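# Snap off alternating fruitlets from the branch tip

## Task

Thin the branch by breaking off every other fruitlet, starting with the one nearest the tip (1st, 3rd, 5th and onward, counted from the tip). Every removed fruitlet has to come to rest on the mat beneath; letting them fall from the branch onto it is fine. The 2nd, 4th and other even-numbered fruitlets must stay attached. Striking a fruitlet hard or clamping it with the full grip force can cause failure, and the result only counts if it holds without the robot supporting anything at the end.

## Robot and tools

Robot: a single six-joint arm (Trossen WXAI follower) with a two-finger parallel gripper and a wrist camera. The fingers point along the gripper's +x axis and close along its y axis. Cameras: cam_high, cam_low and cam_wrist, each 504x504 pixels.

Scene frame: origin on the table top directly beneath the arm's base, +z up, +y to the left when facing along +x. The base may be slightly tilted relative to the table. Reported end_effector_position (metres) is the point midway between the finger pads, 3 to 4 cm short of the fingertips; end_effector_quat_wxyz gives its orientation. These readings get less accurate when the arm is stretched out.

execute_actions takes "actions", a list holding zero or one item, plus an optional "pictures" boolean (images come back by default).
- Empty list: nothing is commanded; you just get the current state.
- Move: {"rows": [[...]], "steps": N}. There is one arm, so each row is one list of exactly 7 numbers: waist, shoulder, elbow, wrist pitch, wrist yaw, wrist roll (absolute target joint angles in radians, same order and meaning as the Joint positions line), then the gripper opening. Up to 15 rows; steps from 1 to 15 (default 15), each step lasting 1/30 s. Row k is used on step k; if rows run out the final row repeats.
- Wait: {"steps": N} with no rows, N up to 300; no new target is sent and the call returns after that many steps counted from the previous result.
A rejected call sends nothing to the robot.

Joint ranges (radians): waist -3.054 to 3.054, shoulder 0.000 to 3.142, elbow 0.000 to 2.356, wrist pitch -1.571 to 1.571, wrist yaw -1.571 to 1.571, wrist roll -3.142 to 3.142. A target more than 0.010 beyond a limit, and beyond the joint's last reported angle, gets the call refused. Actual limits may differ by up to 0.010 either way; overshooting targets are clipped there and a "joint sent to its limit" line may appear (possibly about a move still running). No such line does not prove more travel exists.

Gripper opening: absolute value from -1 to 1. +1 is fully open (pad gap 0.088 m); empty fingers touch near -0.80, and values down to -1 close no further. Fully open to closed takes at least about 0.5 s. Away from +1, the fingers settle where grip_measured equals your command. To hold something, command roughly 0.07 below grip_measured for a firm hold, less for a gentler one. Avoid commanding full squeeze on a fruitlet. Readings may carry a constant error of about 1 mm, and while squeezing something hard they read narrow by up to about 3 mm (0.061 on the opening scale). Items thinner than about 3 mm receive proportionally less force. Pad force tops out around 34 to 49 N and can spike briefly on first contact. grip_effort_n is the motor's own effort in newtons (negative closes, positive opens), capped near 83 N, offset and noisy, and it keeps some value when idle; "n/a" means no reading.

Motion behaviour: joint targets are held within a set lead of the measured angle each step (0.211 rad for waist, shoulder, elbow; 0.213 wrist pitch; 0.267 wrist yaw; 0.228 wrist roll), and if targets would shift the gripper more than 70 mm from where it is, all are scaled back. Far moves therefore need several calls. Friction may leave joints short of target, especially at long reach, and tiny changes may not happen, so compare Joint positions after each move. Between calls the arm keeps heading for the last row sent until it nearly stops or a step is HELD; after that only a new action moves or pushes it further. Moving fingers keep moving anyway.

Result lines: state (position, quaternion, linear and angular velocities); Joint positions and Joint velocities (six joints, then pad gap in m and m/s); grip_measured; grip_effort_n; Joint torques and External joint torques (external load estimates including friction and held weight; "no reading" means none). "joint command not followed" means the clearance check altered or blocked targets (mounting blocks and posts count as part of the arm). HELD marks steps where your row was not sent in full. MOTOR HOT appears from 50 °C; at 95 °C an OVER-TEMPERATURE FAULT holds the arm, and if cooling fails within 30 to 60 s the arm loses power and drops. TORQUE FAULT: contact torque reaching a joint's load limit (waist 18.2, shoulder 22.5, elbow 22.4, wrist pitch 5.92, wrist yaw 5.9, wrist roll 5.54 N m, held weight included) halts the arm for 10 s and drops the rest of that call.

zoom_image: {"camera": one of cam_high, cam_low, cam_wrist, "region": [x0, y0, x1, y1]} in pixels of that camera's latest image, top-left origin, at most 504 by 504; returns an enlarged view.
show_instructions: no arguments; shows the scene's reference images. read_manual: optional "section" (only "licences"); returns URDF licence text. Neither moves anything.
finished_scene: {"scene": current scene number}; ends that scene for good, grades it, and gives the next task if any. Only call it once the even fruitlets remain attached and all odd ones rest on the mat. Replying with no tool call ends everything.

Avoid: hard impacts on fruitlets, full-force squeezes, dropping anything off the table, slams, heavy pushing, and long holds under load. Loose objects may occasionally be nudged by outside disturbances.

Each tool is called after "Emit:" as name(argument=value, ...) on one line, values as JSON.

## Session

Emit:
execute_actions(actions=[])

Emit:
show_instructions()

Scene clock: 0.00 s of 4200.00 s.
end_effector_position=(+0.2314, -0.1137, +0.1306) grip_measured=+0.562 grip_effort_n=n/a end_effector_quat_wxyz=(+0.461, +0.536, +0.463, -0.535) end_effector_velocity=(-0.003, +0.002, +0.001) end_effector_angular_velocity=(+0.005, +0.013, -0.004)
Joint positions: [-0.658  2.355  0.996 -0.724 -0.607  0.939  0.067]
Joint velocities: [-0.002 -0.002  0.002 -0.022  0.007 -0.007 -0.   ]
Joint torques (N m, as the arm reports them, + toward a larger angle): no reading
External joint torques (N m, as the arm's controller estimates them; a push from outside toward a larger angle lowers the number): no reading
Motor temperatures (°C, as the motors report them): [34 29 28 25 26 26]
Heat: hottest waist 34 °C (+0.0 °C/min).

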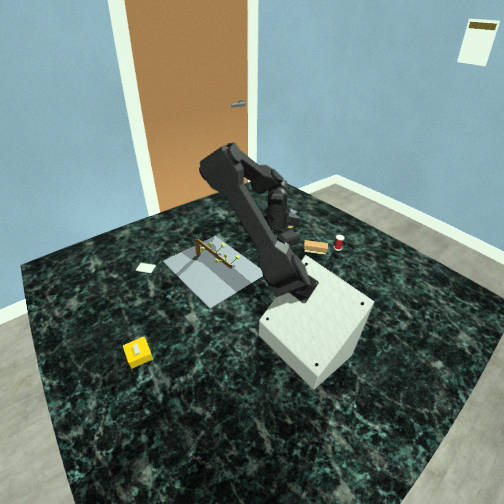

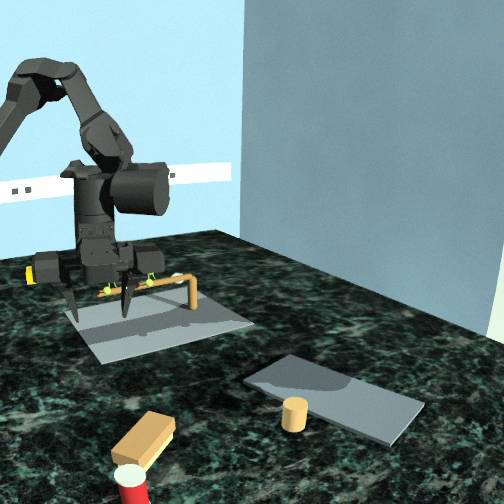

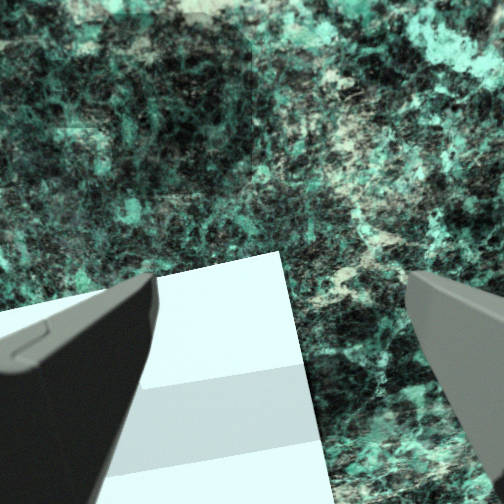

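Reference images for this scene: manual page 1, manual page 2, manual page 3, manual page 4.

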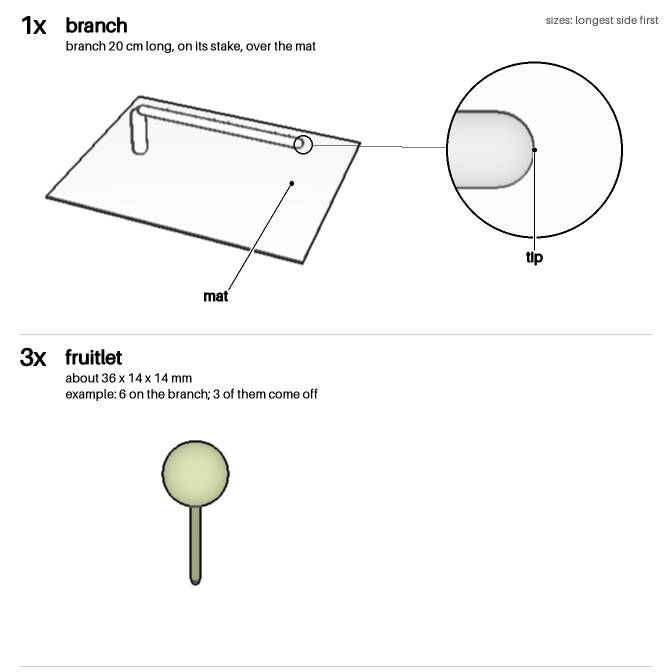

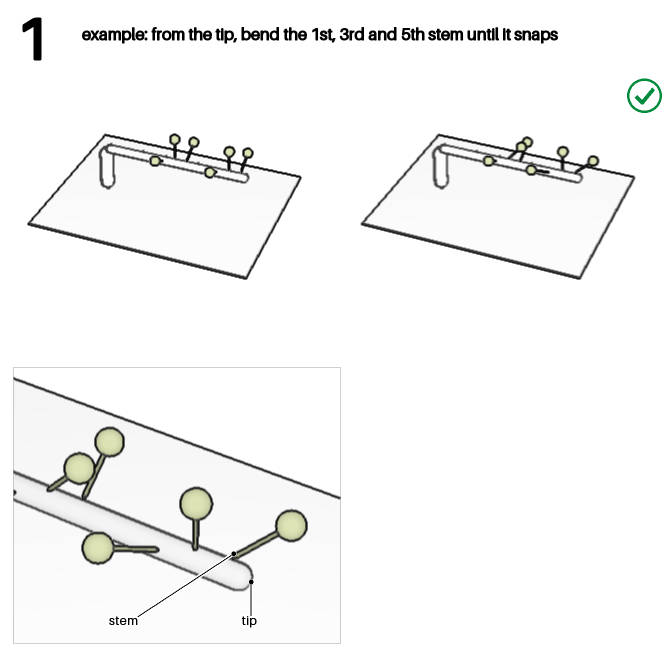

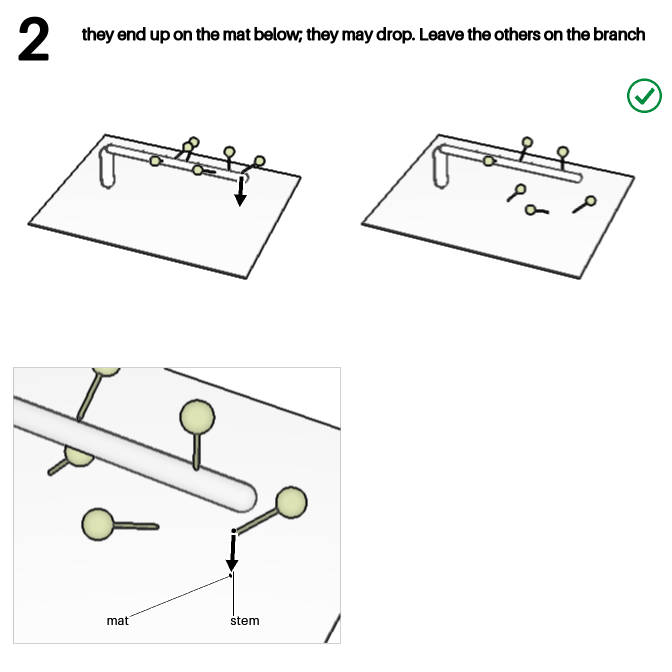

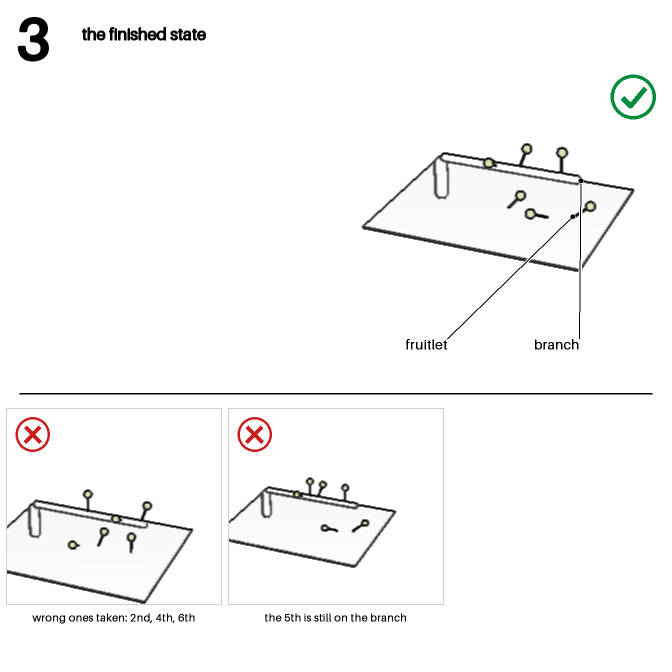

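Emit:
execute_actions(actions=[{"rows":[[-0.658,2.3,1.03,-0.79,-0.62,0.8,1],[-0.658,2.24,1.07,-0.86,-0.63,0.65,1],[-0.65,2.18,1.11,-0.93,-0.64,0.5,1],[-0.62,2.12,1.15,-1.0,-0.655,0.33,1],[-0.58,2.06,1.19,-1.07,-0.67,0.15,1],[-0.53,2.0,1.23,-1.14,-0.685,-0.05,1],[-0.47,1.96,1.26,-1.21,-0.7,-0.25,1],[-0.408,1.92,1.284,-1.266,-0.708,-0.488,1]],"steps":15}], pictures=false)

Emit:
execute_actions(actions=[{"steps":30}])

Scene clock: 14.40 s of 4200.00 s.
end_effector_position=(+0.3032, +0.0431, +0.2271) grip_measured=+0.981 grip_effort_n=12.8 end_effector_quat_wxyz=(+0.675, +0.226, +0.664, -0.228) end_effector_velocity=(+0.004, +0.129, +0.052) end_effector_angular_velocity=(-0.058, +0.032, +2.046)
Joint positions: [-0.413  1.932  1.276 -1.231 -0.706  0.173  0.087]
Joint velocities: [ 0.178 -0.291  0.168 -0.315 -0.022 -1.824  0.001]
Joint torques (N m, as the arm reports them, + toward a larger angle): [-5.36 -3.12  3.92 -0.01  0.1  -0.22]
External joint torques (N m, as the arm's controller estimates them; a push from outside toward a larger angle lowers the number): [ 1.19 -0.56  0.7  -0.28 -0.09 -0.25]
Motor temperatures (°C, as the motors report them): [34 30 29 25 26 26]
Heat: hottest waist 34 °C (+0.0 °C/min).
Steps of this call (steps 1 to 90: nothing new was sent; then 10.90 s passed at rest; steps 91 to 105: all 15 steps of this action). Readings (joint positions):
91: [-0.658 2.349 1.000 -0.739 -0.607 0.906]
92: [-0.658 2.335 1.010 -0.774 -0.609 0.845]
94: [-0.654 2.278 1.043 -0.864 -0.620 0.731]
98: [-0.583 2.128 1.160 -1.007 -0.658 0.569]
105: the state above

Scene clock: 15.40 s of 4200.00 s.
end_effector_position=(+0.2993, +0.0484, +0.2288) grip_measured=+0.984 grip_effort_n=12.8 end_effector_quat_wxyz=(+0.706, +0.004, +0.708, -0.004) end_effector_velocity=(-0.004, +0.003, +0.001) end_effector_angular_velocity=(+0.014, +0.010, +0.006)
Joint positions: [-0.409  1.924  1.28  -1.263 -0.707 -0.481  0.087]
Joint velocities: [-0.002 -0.002 -0.002 -0.022 -0.007 -0.022 -0.   ]
Joint torques (N m, as the arm reports them, + toward a larger angle): [-4.4  -5.04  5.03 -0.04 -0.11 -0.28]
External joint torques (N m, as the arm's controller estimates them; a push from outside toward a larger angle lowers the number): [ 0.98 -0.6   0.72 -0.27 -0.08 -0.28]
Motor temperatures (°C, as the motors report them): [34 30 29 25 26 26]
Heat: hottest waist 34 °C (+0.0 °C/min).
Steps of this call (steps 1 to 30: the robot went on to your last target). Readings (joint positions):
1: [-0.410 1.926 1.279 -1.240 -0.707 0.110]
2: [-0.409 1.925 1.280 -1.247 -0.707 0.047]
4: [-0.409 1.925 1.280 -1.255 -0.707 -0.075]
8: [-0.409 1.924 1.280 -1.261 -0.707 -0.324]
30: the state above

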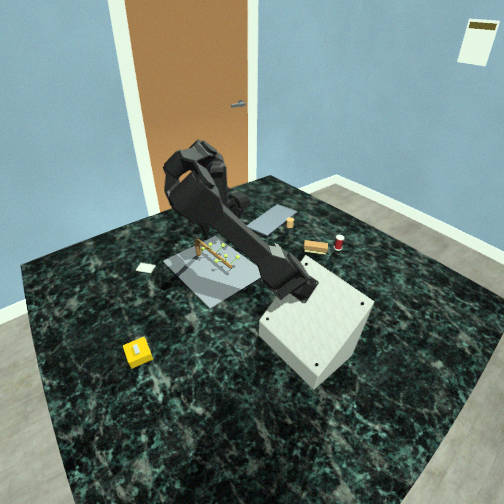

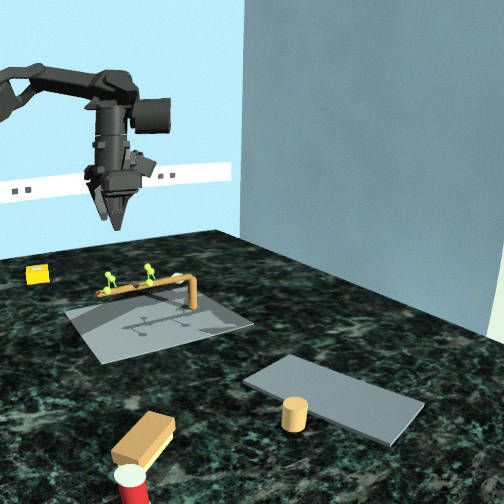

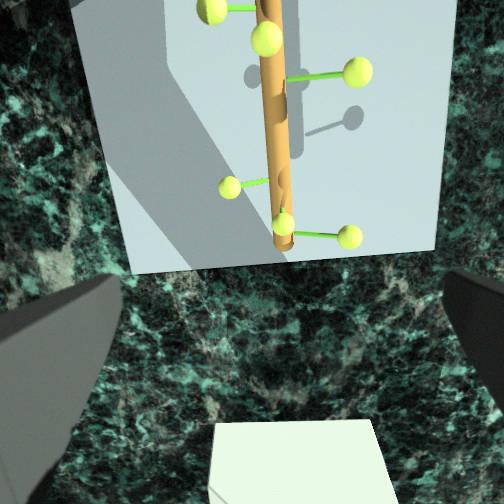

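Second survey pose.

Emit:
execute_actions(actions=[{"rows":[[-0.39,2.0,1.4,-1.29,-0.712,-0.46,1],[-0.37,2.1,1.55,-1.32,-0.718,-0.44,1],[-0.35,2.2,1.7,-1.35,-0.723,-0.42,1],[-0.340,2.274,1.808,-1.380,-0.728,-0.401,1]],"steps":15}], pictures=false)

Emit:
execute_actions(actions=[{"steps":20}])

Scene clock: 21.67 s of 4200.00 s.
end_effector_position=(+0.3989, +0.0426, +0.2335) grip_measured=+0.984 grip_effort_n=12.8 end_effector_quat_wxyz=(+0.710, -0.008, +0.704, +0.003) end_effector_velocity=(+0.014, +0.012, +0.018) end_effector_angular_velocity=(-0.010, -0.043, +0.028)
Joint positions: [-0.34   2.256  1.797 -1.375 -0.727 -0.409  0.087]
Joint velocities: [-0.002 -0.002  0.09  -0.037 -0.007  0.007 -0.   ]
Joint torques (N m, as the arm reports them, + toward a larger angle): [-6.05 -4.48  4.68 -0.11 -0.07  0.23]
External joint torques (N m, as the arm's controller estimates them; a push from outside toward a larger angle lowers the number): [ 1.11  1.22  0.78 -0.26 -0.09  0.23]
Motor temperatures (°C, as the motors report them): [35 30 29 25 26 26]
Heat: hottest waist 35 °C (+2.8 °C/min).
Steps of this call (steps 1 to 15: the robot went on to your last target; steps 16 to 90: nothing new was sent; then 2.77 s passed at rest; steps 91 to 105: all 15 steps of this action). Readings (joint positions):
91: [-0.408 1.936 1.299 -1.281 -0.706 -0.481]
92: [-0.403 1.970 1.345 -1.302 -0.706 -0.474]
94: [-0.381 2.069 1.472 -1.316 -0.718 -0.447]
98: [-0.345 2.231 1.684 -1.358 -0.722 -0.417]
105: the state above

Scene clock: 22.33 s of 4200.00 s.
end_effector_position=(+0.3988, +0.0414, +0.2323) grip_measured=+0.984 grip_effort_n=12.8 end_effector_quat_wxyz=(+0.709, -0.005, +0.705, +0.002) end_effector_velocity=(-0.002, -0.001, +0.001) end_effector_angular_velocity=(-0.005, +0.006, +0.015)
Joint positions: [-0.34   2.262  1.8   -1.378 -0.727 -0.407  0.087]
Joint velocities: [-0.002 -0.002 -0.002 -0.007  0.007 -0.022 -0.   ]
Joint torques (N m, as the arm reports them, + toward a larger angle): [-6.06 -5.04  5.38 -0.03 -0.08  0.22]
External joint torques (N m, as the arm's controller estimates them; a push from outside toward a larger angle lowers the number): [ 1.18  1.45  1.15 -0.28 -0.05  0.21]
Motor temperatures (°C, as the motors report them): [35 30 29 25 26 26]
Heat: hottest waist 35 °C (+2.7 °C/min).
Steps of this call (steps 1 to 15: the robot went on to your last target; steps 16 to 20: nothing new was sent). Readings (joint positions):
1: [-0.340 2.256 1.799 -1.376 -0.727 -0.408]
2: [-0.340 2.258 1.799 -1.377 -0.727 -0.408]
4: [-0.340 2.261 1.799 -1.377 -0.727 -0.408]
8: [-0.340 2.262 1.799 -1.378 -0.727 -0.407]
20: the state above
The arm was judged still, so your last target was given up. Only a new action makes it travel on or press farther. Fingers that are still opening or closing keep moving.

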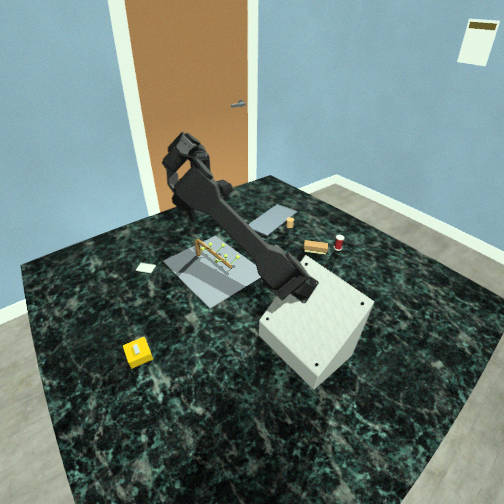

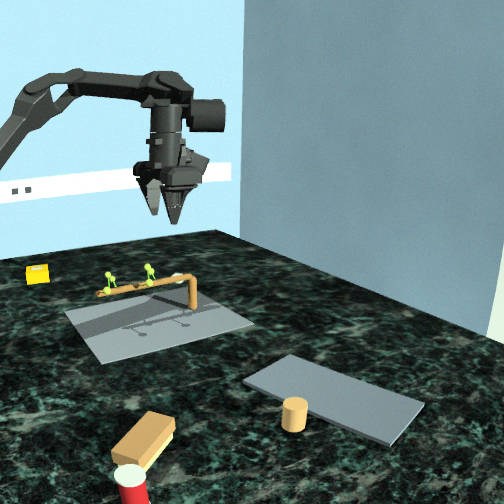

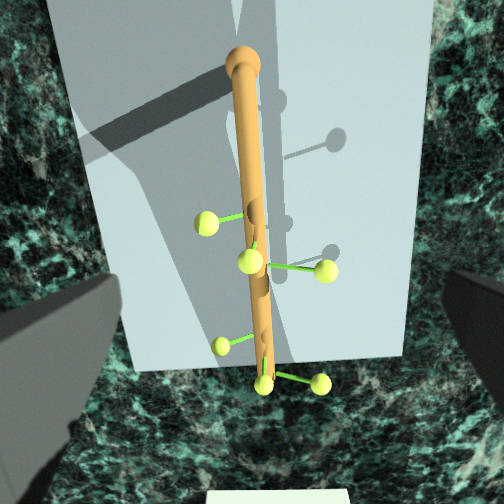

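Emit:
zoom_image(camera="cam_wrist", region=[170, 30, 370, 410])

Emit:
zoom_image(camera="cam_low", region=[60, 240, 230, 340])

Region (170, 30, 370, 410) of cam_wrist's 504x504 image, scaled by 1.326, with more detail than that image has; it fills the left 265 columns of this view, and the rest is white.

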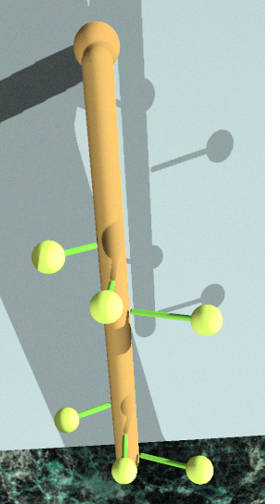

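Region (60, 240, 230, 340) of cam_low's 504x504 image, scaled by 2.965, with more detail than that image has; it fills the top 296 rows of this view, and the rest is white.

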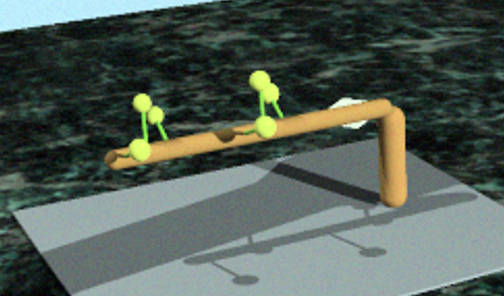

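Emit:
execute_actions(actions=[{"rows":[[-0.325,2.255,1.76,-1.34,-0.73,-0.47,0.8],[-0.31,2.235,1.71,-1.295,-0.735,-0.55,0.6],[-0.295,2.215,1.66,-1.25,-0.738,-0.63,0.4],[-0.28,2.195,1.61,-1.205,-0.741,-0.71,0.2],[-0.265,2.175,1.56,-1.165,-0.744,-0.79,0.0],[-0.25,2.155,1.51,-1.12,-0.748,-0.87,-0.2],[-0.23,2.13,1.46,-1.075,-0.752,-0.95,-0.3],[-0.213,2.11,1.4065,-1.029,-0.755,-1.0185,-0.3]],"steps":15}], pictures=false)

Emit:
execute_actions(actions=[{"steps":20}])

Scene clock: 86.80 s of 4200.00 s.
end_effector_position=(+0.3660, +0.0580, +0.1629) grip_measured=-0.268 grip_effort_n=-15.1 end_effector_quat_wxyz=(+0.653, -0.258, +0.663, +0.260) end_effector_velocity=(+0.002, -0.002, +0.014) end_effector_angular_velocity=(-0.010, -0.108, +0.286)
Joint positions: [-0.21   2.128  1.423 -1.042 -0.751 -0.992  0.026]
Joint velocities: [-0.032 -0.09  -0.095  0.125 -0.007 -0.227 -0.017]
Joint torques (N m, as the arm reports them, + toward a larger angle): [-5.79 -7.29  3.31  0.25 -0.17 -0.27]
External joint torques (N m, as the arm's controller estimates them; a push from outside toward a larger angle lowers the number): [ 0.88 -1.09 -0.73  0.01 -0.11 -0.26]
Motor temperatures (°C, as the motors report them): [41 31 31 25 26 26]
Heat: hottest waist 41 °C (+5.0 °C/min).
Steps of this call (steps 1 to 90: nothing new was sent; then 60.97 s passed at rest; steps 91 to 105: all 15 steps of this action). Readings (joint positions):
91: [-0.340 2.262 1.796 -1.372 -0.727 -0.415]
92: [-0.337 2.258 1.778 -1.348 -0.728 -0.449]
94: [-0.324 2.237 1.718 -1.288 -0.732 -0.555]
98: [-0.263 2.176 1.538 -1.138 -0.743 -0.801]
105: the state above

Scene clock: 87.47 s of 4200.00 s.
end_effector_position=(+0.3659, +0.0577, +0.1637) grip_measured=-0.297 grip_effort_n=-15.1 end_effector_quat_wxyz=(+0.653, -0.267, +0.657, +0.266) end_effector_velocity=(+0.000, +0.004, +0.002) end_effector_angular_velocity=(+0.022, -0.005, +0.004)
Joint positions: [-0.212  2.121  1.414 -1.031 -0.752 -1.012  0.024]
Joint velocities: [-0.002 -0.002  0.002 -0.007 -0.022 -0.007 -0.   ]
Joint torques (N m, as the arm reports them, + toward a larger angle): [-5.59 -7.25  3.36  0.23 -0.17 -0.27]
External joint torques (N m, as the arm's controller estimates them; a push from outside toward a larger angle lowers the number): [ 1.02 -1.13 -0.66  0.01 -0.11 -0.27]
Motor temperatures (°C, as the motors report them): [41 31 31 25 26 26]
Heat: hottest waist 41 °C (+5.1 °C/min).
Steps of this call (steps 1 to 20: the robot went on to your last target). Readings (joint positions):
1: [-0.211 2.126 1.421 -1.039 -0.751 -0.997]
2: [-0.212 2.124 1.419 -1.037 -0.752 -1.002]
4: [-0.212 2.122 1.417 -1.034 -0.752 -1.007]
8: [-0.212 2.121 1.415 -1.032 -0.752 -1.011]
20: the state above

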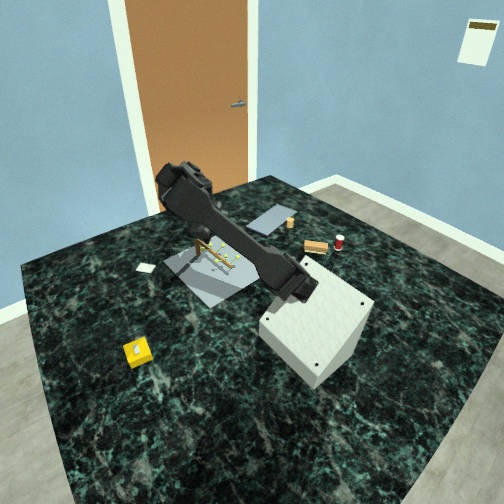

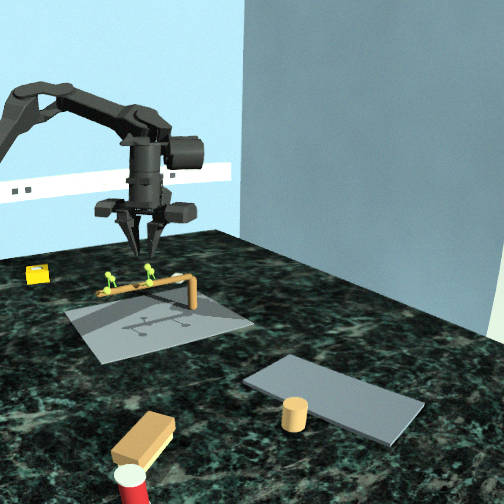

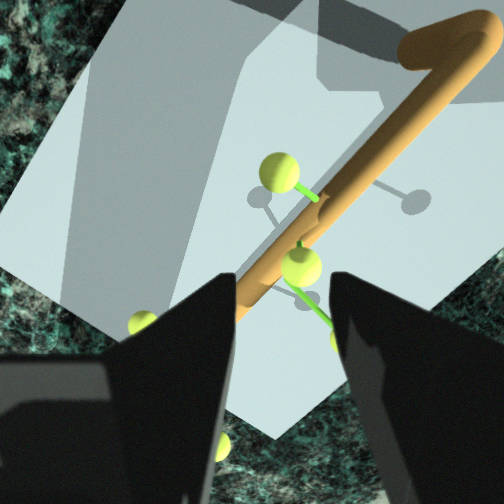

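Emit:
execute_actions(actions=[])

Scene clock: 113.10 s of 4200.00 s.
end_effector_position=(+0.3659, +0.0577, +0.1637) grip_measured=-0.297 grip_effort_n=-15.1 end_effector_quat_wxyz=(+0.653, -0.267, +0.657, +0.266) end_effector_velocity=(-0.001, +0.001, +0.001) end_effector_angular_velocity=(+0.008, +0.002, +0.015)
Joint positions: [-0.212  2.121  1.414 -1.031 -0.752 -1.012  0.024]
Joint velocities: [-0.002 -0.002 -0.002 -0.007 -0.007 -0.022  0.   ]
Joint torques (N m, as the arm reports them, + toward a larger angle): [-5.58 -7.25  3.36  0.23 -0.17 -0.27]
External joint torques (N m, as the arm's controller estimates them; a push from outside toward a larger angle lowers the number): [ 1.03 -1.21 -0.58  0.03 -0.12 -0.27]
Motor temperatures (°C, as the motors report them): [41 33 30 25 26 26]
Heat: hottest waist 41 °C (+2.0 °C/min).
Steps of this call (steps 1 to 15: the robot went on to your last target; steps 16 to 90: nothing new was sent; then 22.63 s passed at rest). Readings (joint positions):
1: [-0.212 2.121 1.414 -1.031 -0.752 -1.012]
2: [-0.212 2.121 1.414 -1.031 -0.752 -1.012]
4: [-0.212 2.121 1.414 -1.031 -0.752 -1.012]
8: [-0.212 2.121 1.414 -1.031 -0.752 -1.012]
90: the state above
The arm was judged still, so your last target was given up. Only a new action makes it travel on or press farther. Fingers that are still opening or closing keep moving.

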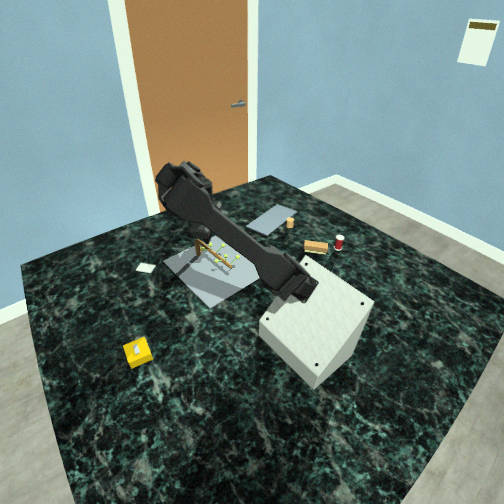

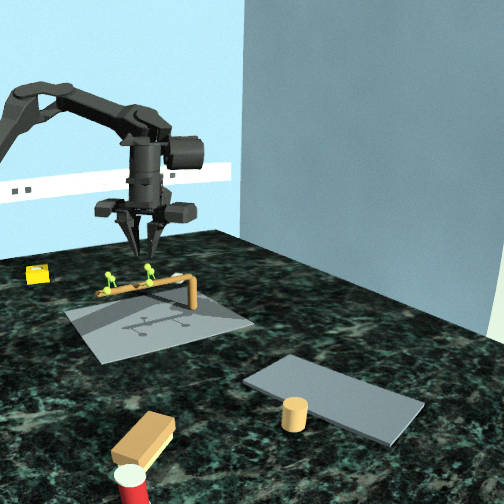

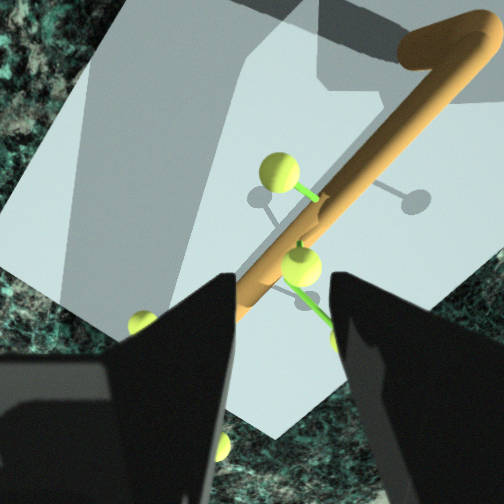

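Emit:
execute_actions(actions=[{"rows":[[-0.205,2.118,1.403,-1.012,-0.756,-1.008,-0.3],[-0.197,2.123,1.396,-0.992,-0.757,-0.997,-0.3],[-0.19,2.128,1.389,-0.973,-0.758,-0.986,-0.3],[-0.183,2.133,1.382,-0.953,-0.76,-0.976,-0.3],[-0.176,2.137,1.376,-0.937,-0.761,-0.967,-0.3],[-0.1697,2.141,1.3700,-0.9231,-0.7615,-0.9575,-0.3]],"steps":15}])

Scene clock: 139.17 s of 4200.00 s.
end_effector_position=(+0.3709, +0.0601, +0.1447) grip_measured=-0.297 grip_effort_n=-15.1 end_effector_quat_wxyz=(+0.654, -0.278, +0.649, +0.271) end_effector_velocity=(+0.002, +0.004, +0.002) end_effector_angular_velocity=(+0.020, -0.014, -0.000)
Joint positions: [-0.171  2.129  1.377 -0.927 -0.758 -0.965  0.024]
Joint velocities: [-0.002 -0.007 -0.002  0.007 -0.022  0.007  0.   ]
Joint torques (N m, as the arm reports them, + toward a larger angle): [-5.51 -4.73  3.25  0.26 -0.19  0.21]
External joint torques (N m, as the arm's controller estimates them; a push from outside toward a larger angle lowers the number): [ 1.14  1.52 -0.65  0.03 -0.13  0.21]
Motor temperatures (°C, as the motors report them): [41 34 30 25 26 26]
Heat: hottest waist 41 °C (+1.0 °C/min).
Steps of this call (steps 1 to 90: nothing new was sent; then 22.57 s passed at rest; steps 91 to 105: all 15 steps of this action). Readings (joint positions):
91: [-0.212 2.121 1.413 -1.027 -0.752 -1.012]
92: [-0.211 2.121 1.411 -1.018 -0.752 -1.012]
94: [-0.204 2.121 1.403 -0.991 -0.754 -1.002]
98: [-0.179 2.125 1.385 -0.944 -0.758 -0.975]
105: the state above

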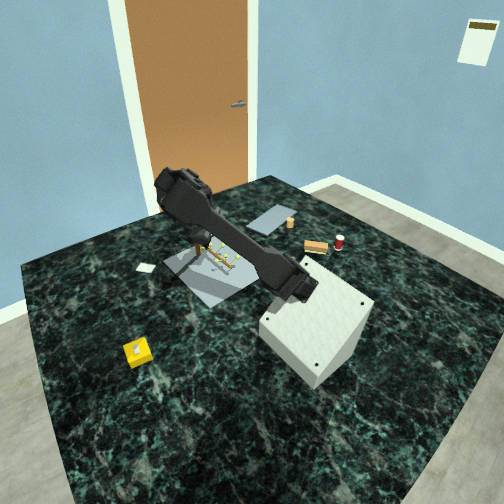

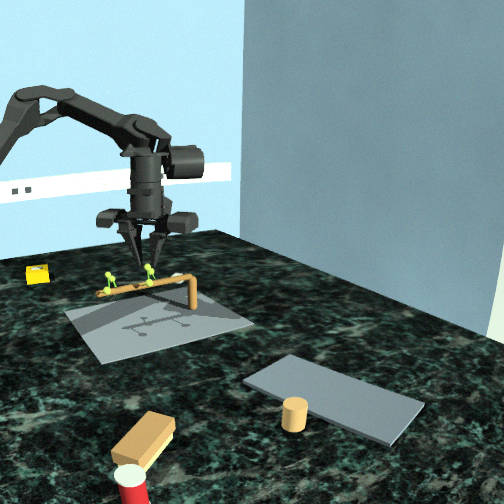

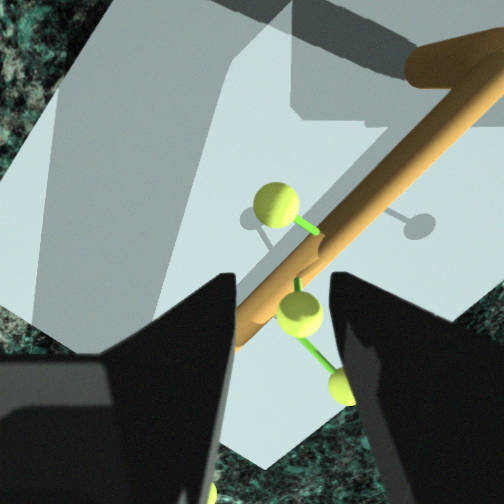

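Emit:
execute_actions(actions=[{"rows":[[-0.170,2.146,1.370,-0.922,-0.762,-0.958,-0.3],[-0.169,2.152,1.366,-0.918,-0.762,-0.958,-0.3]],"steps":12}])

Emit:
show_instructions()

Scene clock: 166.97 s of 4200.00 s.
end_effector_position=(+0.3700, +0.0570, +0.1412) grip_measured=-0.297 grip_effort_n=-15.1 end_effector_quat_wxyz=(+0.653, -0.274, +0.652, +0.271) end_effector_velocity=(-0.001, +0.002, +0.002) end_effector_angular_velocity=(+0.008, -0.001, -0.011)
Joint positions: [-0.171  2.14   1.373 -0.92  -0.759 -0.964  0.024]
Joint velocities: [-0.002 -0.007 -0.002 -0.007 -0.007  0.007 -0.   ]
Joint torques (N m, as the arm reports them, + toward a larger angle): [-5.46 -4.75  3.32  0.22 -0.16  0.2 ]
External joint torques (N m, as the arm's controller estimates them; a push from outside toward a larger angle lowers the number): [ 1.17  1.43 -0.5   0.   -0.11  0.2 ]
Motor temperatures (°C, as the motors report them): [41 32 30 25 26 26]
Heat: hottest waist 41 °C (+0.0 °C/min).
Steps of this call (steps 1 to 15: the robot went on to your last target; steps 16 to 90: nothing new was sent; then 24.40 s passed at rest; steps 91 to 102: all 12 steps of this action). Readings (joint positions):
91: [-0.171 2.130 1.377 -0.925 -0.758 -0.964]
92: [-0.171 2.132 1.377 -0.924 -0.759 -0.964]
94: [-0.171 2.135 1.376 -0.922 -0.759 -0.964]
98: [-0.171 2.140 1.373 -0.921 -0.759 -0.964]
102: the state above

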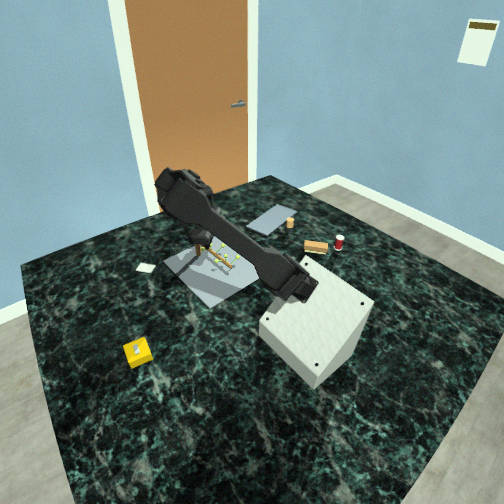

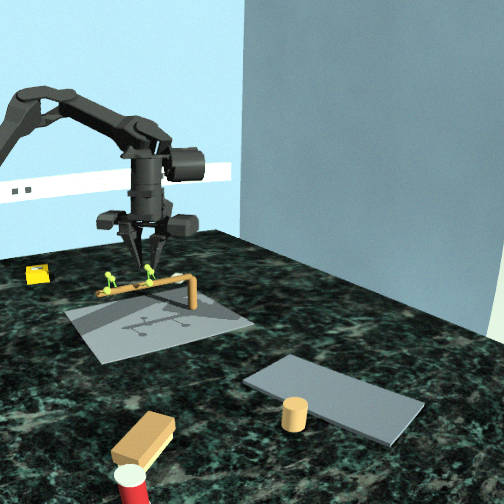

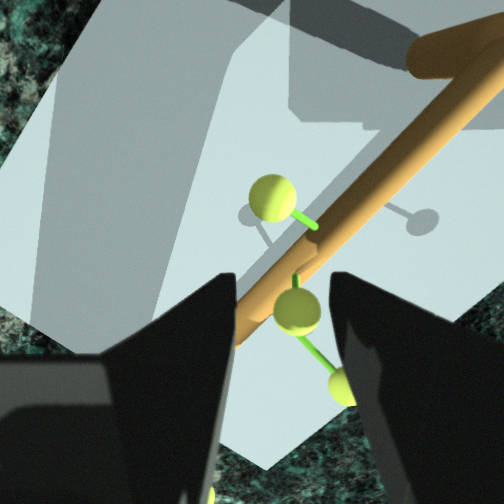

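Reference images for this scene: manual page 1, manual page 2, manual page 3, manual page 4.

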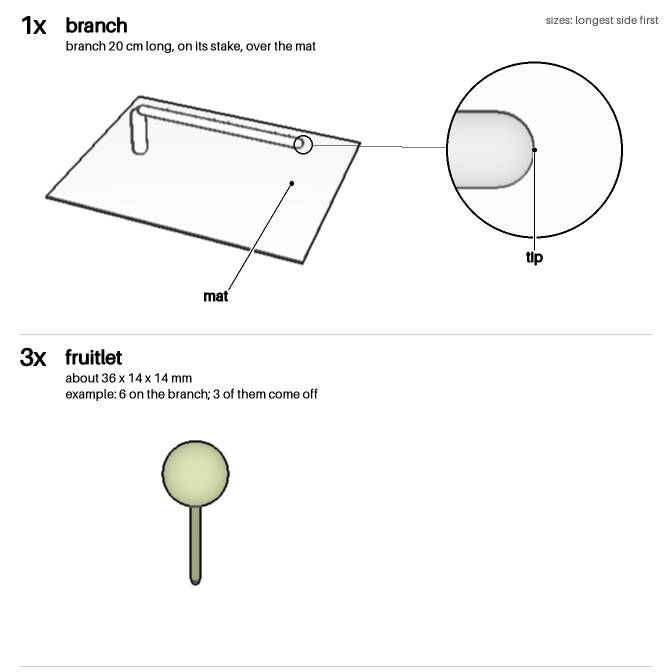

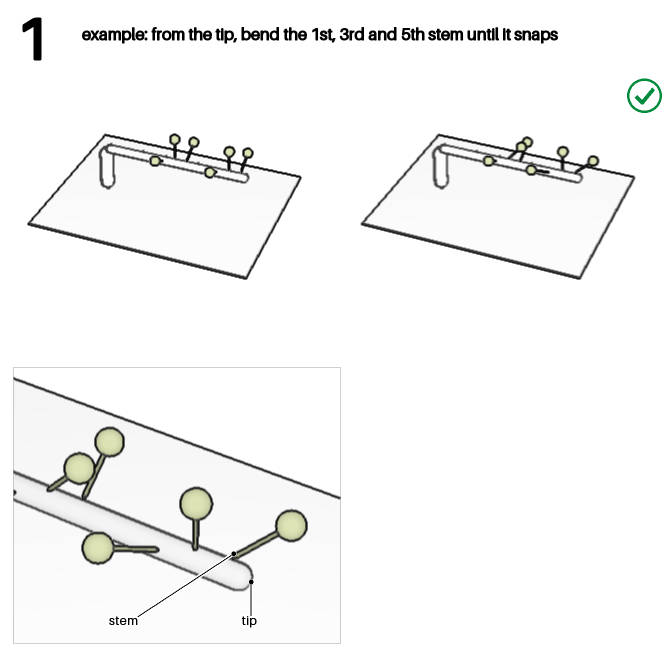

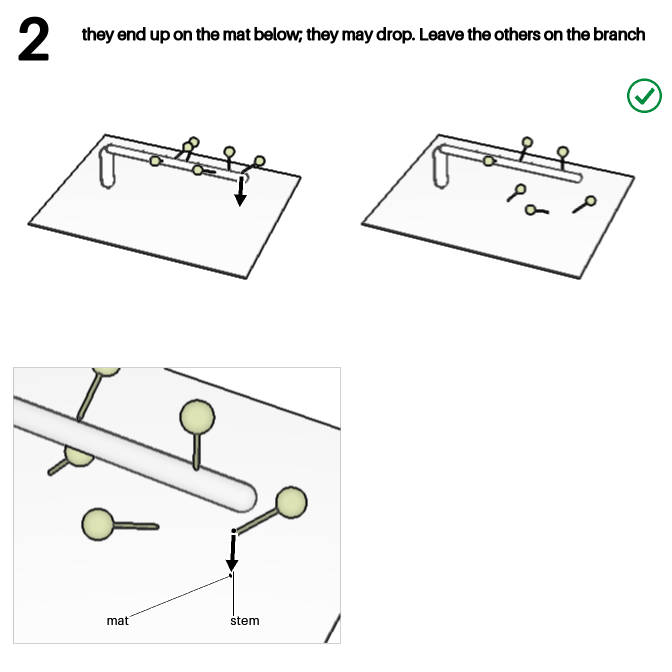

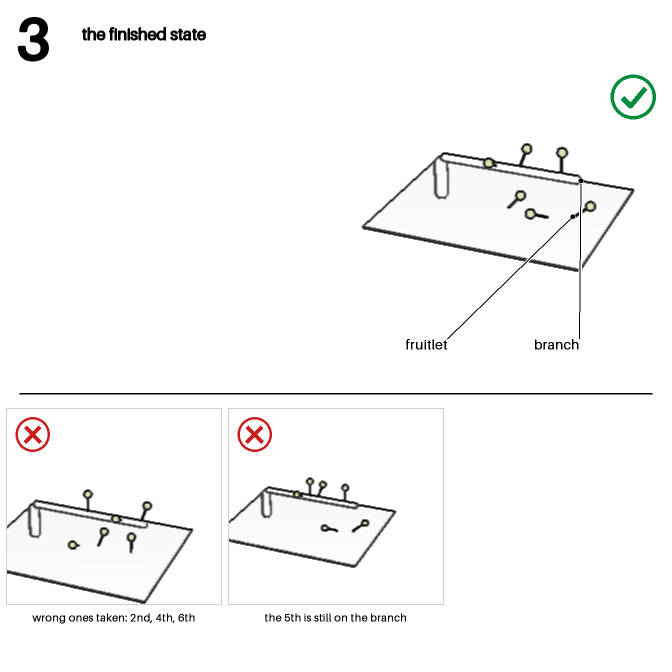

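Emit:
execute_actions(actions=[{"rows":[[-0.1738,2.1565,1.3853,-0.9197,-0.76,-0.969,-0.3],[-0.1746,2.1611,1.3895,-0.9203,-0.76,-0.970,-0.3],[-0.1754,2.1656,1.3938,-0.921,-0.76,-0.971,-0.3],[-0.1762,2.1701,1.3981,-0.9216,-0.76,-0.972,-0.3],[-0.177,2.1747,1.4023,-0.9223,-0.76,-0.973,-0.3],[-0.1778,2.1792,1.4066,-0.9229,-0.76,-0.974,-0.3],[-0.1786,2.1837,1.4109,-0.9236,-0.76,-0.975,-0.3],[-0.1794,2.1883,1.4151,-0.9242,-0.76,-0.976,-0.3],[-0.1802,2.1928,1.4194,-0.9249,-0.76,-0.977,-0.3],[-0.181,2.1973,1.4237,-0.9255,-0.76,-0.978,-0.3],[-0.1818,2.2019,1.4279,-0.9262,-0.76,-0.979,-0.3],[-0.1826,2.2064,1.4322,-0.9268,-0.76,-0.980,-0.3],[-0.1834,2.2109,1.4365,-0.9275,-0.76,-0.981,-0.3],[-0.1842,2.2155,1.4407,-0.9281,-0.76,-0.982,-0.3],[-0.185,2.22,1.445,-0.9288,-0.76,-0.9835,-0.3]],"steps":15}])

Scene clock: 180.70 s of 4200.00 s.
end_effector_position=(+0.3812, +0.0475, +0.1387) grip_measured=-0.297 grip_effort_n=-15.1 end_effector_quat_wxyz=(+0.654, -0.274, +0.651, +0.270) end_effector_velocity=(+0.023, -0.025, -0.005) end_effector_angular_velocity=(-0.004, +0.002, +0.013)
Joint positions: [-0.181  2.196  1.427 -0.925 -0.759 -0.974  0.024]
Joint velocities: [-0.027  0.129  0.125 -0.022  0.007 -0.051 -0.   ]
Joint torques (N m, as the arm reports them, + toward a larger angle): [-5.92 -4.9   4.86 -0.05 -0.1  -0.26]
External joint torques (N m, as the arm's controller estimates them; a push from outside toward a larger angle lowers the number): [ 0.98  1.6   0.98 -0.29 -0.04 -0.26]
Motor temperatures (°C, as the motors report them): [41 32 30 25 26 26]
Heat: hottest waist 41 °C (+0.0 °C/min).
Steps of this call (steps 1 to 15: the robot went on to your last target; steps 16 to 90: nothing new was sent; then 10.23 s passed at rest; steps 91 to 105: all 15 steps of this action). Readings (joint positions):
91: [-0.171 2.141 1.373 -0.920 -0.759 -0.964]
92: [-0.171 2.142 1.374 -0.920 -0.759 -0.964]
94: [-0.171 2.148 1.380 -0.920 -0.759 -0.964]
98: [-0.174 2.165 1.397 -0.920 -0.759 -0.966]
105: the state above

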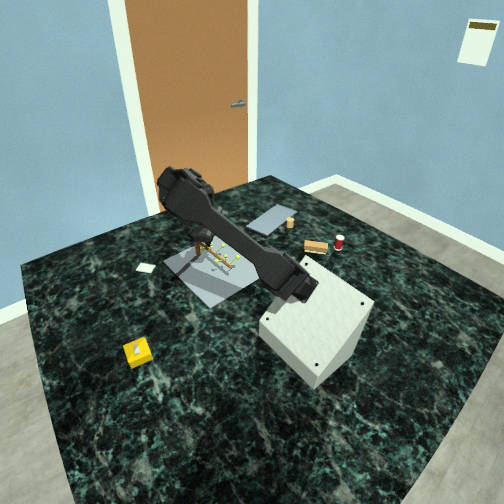

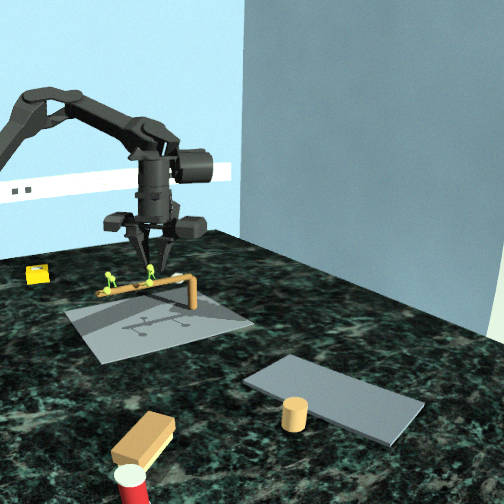

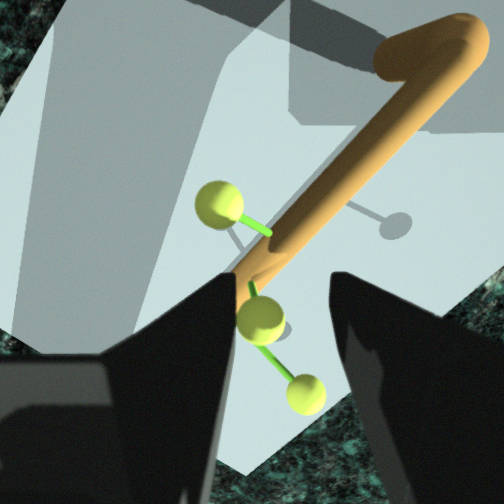

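Emit:
execute_actions(actions=[{"rows":[[-0.1858,2.2245,1.4493,-0.9294,-0.76,-0.8945,-0.3]],"steps":1}], pictures=false)

Scene clock: 185.20 s of 4200.00 s.
end_effector_position=(+0.3832, +0.0453, +0.1381) grip_measured=-0.297 grip_effort_n=-15.1 end_effector_quat_wxyz=(+0.656, -0.269, +0.653, +0.265) end_effector_velocity=(+0.002, -0.000, +0.000) end_effector_angular_velocity=(+0.014, +0.014, -0.643)
Joint positions: [-0.183  2.208  1.438 -0.927 -0.759 -0.962  0.024]
Joint velocities: [-0.002  0.022  0.032 -0.037 -0.007  0.623 -0.   ]
Joint torques (N m, as the arm reports them, + toward a larger angle): [-6.01 -4.74  4.96 -0.01 -0.09  0.25]
External joint torques (N m, as the arm's controller estimates them; a push from outside toward a larger angle lowers the number): [ 0.99  1.64  1.13 -0.26 -0.04  0.27]
Motor temperatures (°C, as the motors report them): [41 32 30 25 26 26]
Heat: hottest waist 41 °C (+0.0 °C/min).
Steps of this call (steps 1 to 30: the robot went on to your last target; steps 31 to 90: nothing new was sent; then 1.47 s passed at rest; step 91: the one step of this action). Readings (joint positions):
91: the state above

Emit:
execute_actions(actions=[{"rows":[[-0.1858,2.2245,1.4493,-0.9294,-0.76,-0.99,-0.3]],"steps":10}])

Scene clock: 187.97 s of 4200.00 s.
end_effector_position=(+0.3841, +0.0446, +0.1380) grip_measured=-0.297 grip_effort_n=-15.1 end_effector_quat_wxyz=(+0.654, -0.274, +0.651, +0.271) end_effector_velocity=(+0.000, +0.001, +0.002) end_effector_angular_velocity=(+0.007, -0.001, +0.048)
Joint positions: [-0.184  2.212  1.442 -0.927 -0.759 -0.98   0.024]
Joint velocities: [-0.002 -0.002  0.002 -0.007 -0.007 -0.051 -0.   ]
Joint torques (N m, as the arm reports them, + toward a larger angle): [-5.97 -4.91  4.87 -0.03 -0.09 -0.27]
External joint torques (N m, as the arm's controller estimates them; a push from outside toward a larger angle lowers the number): [ 0.98  1.67  0.97 -0.25 -0.03 -0.27]
Motor temperatures (°C, as the motors report them): [41 32 30 25 26 26]
Heat: hottest waist 41 °C (+0.0 °C/min).
Steps of this call (steps 1 to 30: the robot went on to your last target; steps 31 to 73: nothing new was sent; steps 74 to 83: all 10 steps of this action). Readings (joint positions):
74: [-0.184 2.212 1.442 -0.927 -0.759 -0.917]
75: [-0.184 2.212 1.442 -0.927 -0.759 -0.935]
77: [-0.184 2.212 1.442 -0.927 -0.759 -0.959]
81: [-0.184 2.212 1.442 -0.927 -0.759 -0.977]
83: the state above

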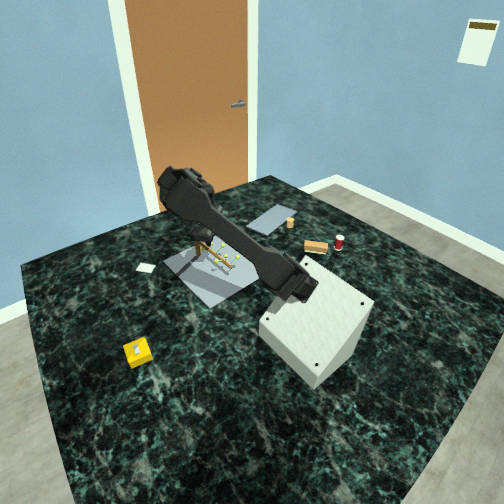

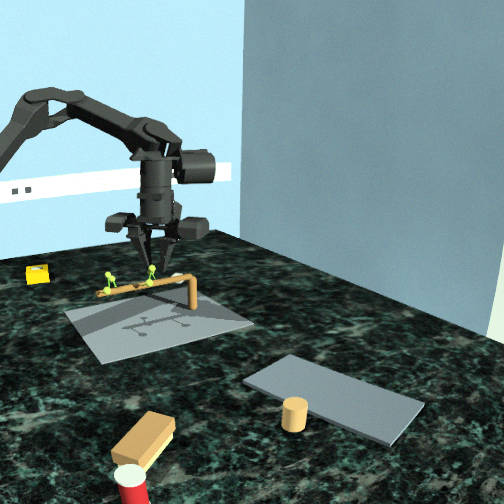

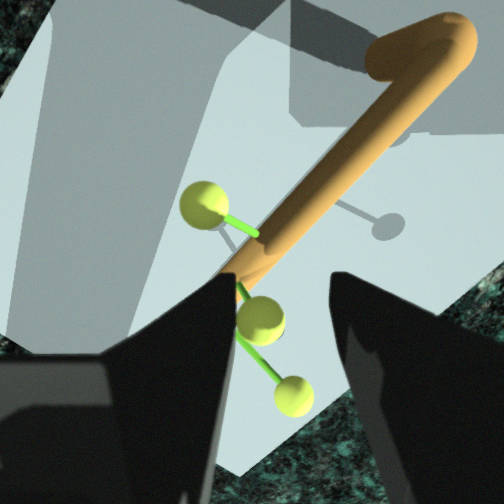

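Emit:
execute_actions(actions=[{"rows":[[-0.1867,2.2290,1.4535,-0.9302,-0.76,-0.991,-0.3],[-0.1877,2.2344,1.4586,-0.931,-0.76,-0.992,-0.3],[-0.1886,2.2398,1.4636,-0.9317,-0.76,-0.993,-0.3],[-0.1896,2.2451,1.4687,-0.9325,-0.76,-0.9935,-0.3],[-0.1905,2.2505,1.4737,-0.9333,-0.76,-0.994,-0.3],[-0.1915,2.2559,1.4788,-0.934,-0.76,-0.995,-0.3],[-0.1924,2.2613,1.4838,-0.9348,-0.76,-0.996,-0.3],[-0.1934,2.2666,1.4889,-0.9356,-0.76,-0.997,-0.3],[-0.1943,2.272,1.4939,-0.9363,-0.76,-0.998,-0.3],[-0.1953,2.2774,1.499,-0.9371,-0.76,-0.999,-0.3],[-0.1962,2.2828,1.504,-0.9379,-0.76,-1.0,-0.3],[-0.1972,2.2881,1.5091,-0.9386,-0.76,-1.001,-0.3],[-0.1981,2.2935,1.5141,-0.9394,-0.76,-1.002,-0.3],[-0.1991,2.2989,1.5192,-0.9402,-0.76,-1.003,-0.3],[-0.2,2.3043,1.5242,-0.941,-0.76,-1.004,-0.3]],"steps":15}])

Scene clock: 199.03 s of 4200.00 s.
end_effector_position=(+0.3952, +0.0322, +0.1341) grip_measured=-0.297 grip_effort_n=-15.1 end_effector_quat_wxyz=(+0.654, -0.273, +0.651, +0.271) end_effector_velocity=(+0.024, -0.029, -0.010) end_effector_angular_velocity=(+0.014, +0.013, -0.015)
Joint positions: [-0.195  2.277  1.504 -0.937 -0.759 -0.995  0.024]
Joint velocities: [-0.027  0.159  0.149 -0.037 -0.007 -0.037 -0.   ]
Joint torques (N m, as the arm reports them, + toward a larger angle): [-6.18 -5.18  4.89 -0.06 -0.09 -0.28]
External joint torques (N m, as the arm's controller estimates them; a push from outside toward a larger angle lowers the number): [ 0.97  1.56  1.06 -0.28 -0.04 -0.28]
Motor temperatures (°C, as the motors report them): [42 32 30 25 26 26]
Heat: hottest waist 42 °C (+1.0 °C/min).
Steps of this call (steps 1 to 15: the robot went on to your last target; steps 16 to 90: nothing new was sent; then 7.57 s passed at rest; steps 91 to 105: all 15 steps of this action). Readings (joint positions):
91: [-0.184 2.212 1.443 -0.928 -0.759 -0.984]
92: [-0.184 2.214 1.445 -0.929 -0.759 -0.984]
94: [-0.185 2.221 1.452 -0.929 -0.759 -0.985]
98: [-0.189 2.240 1.469 -0.932 -0.759 -0.988]
105: the state above

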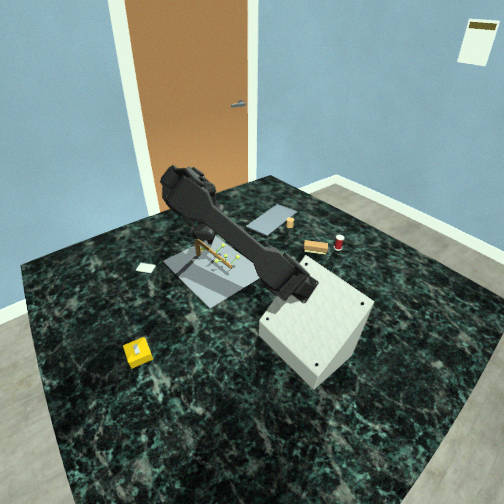

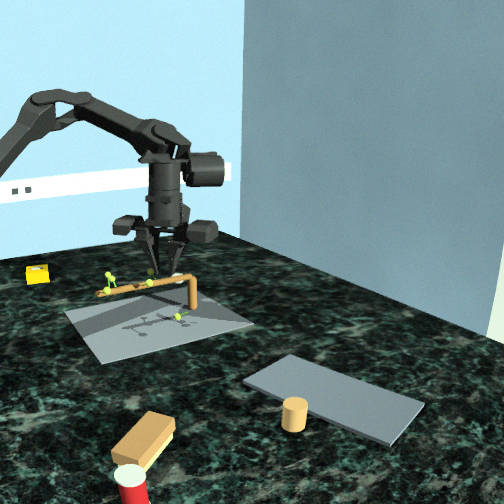

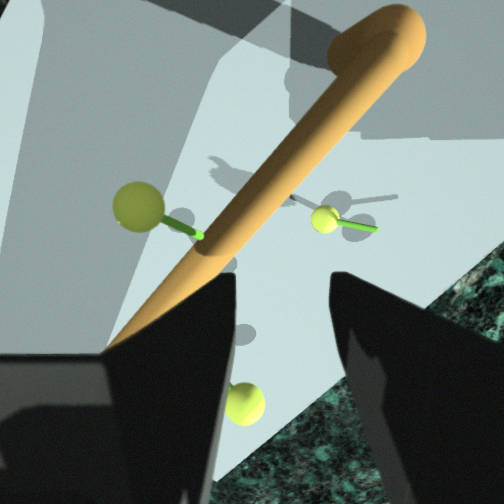

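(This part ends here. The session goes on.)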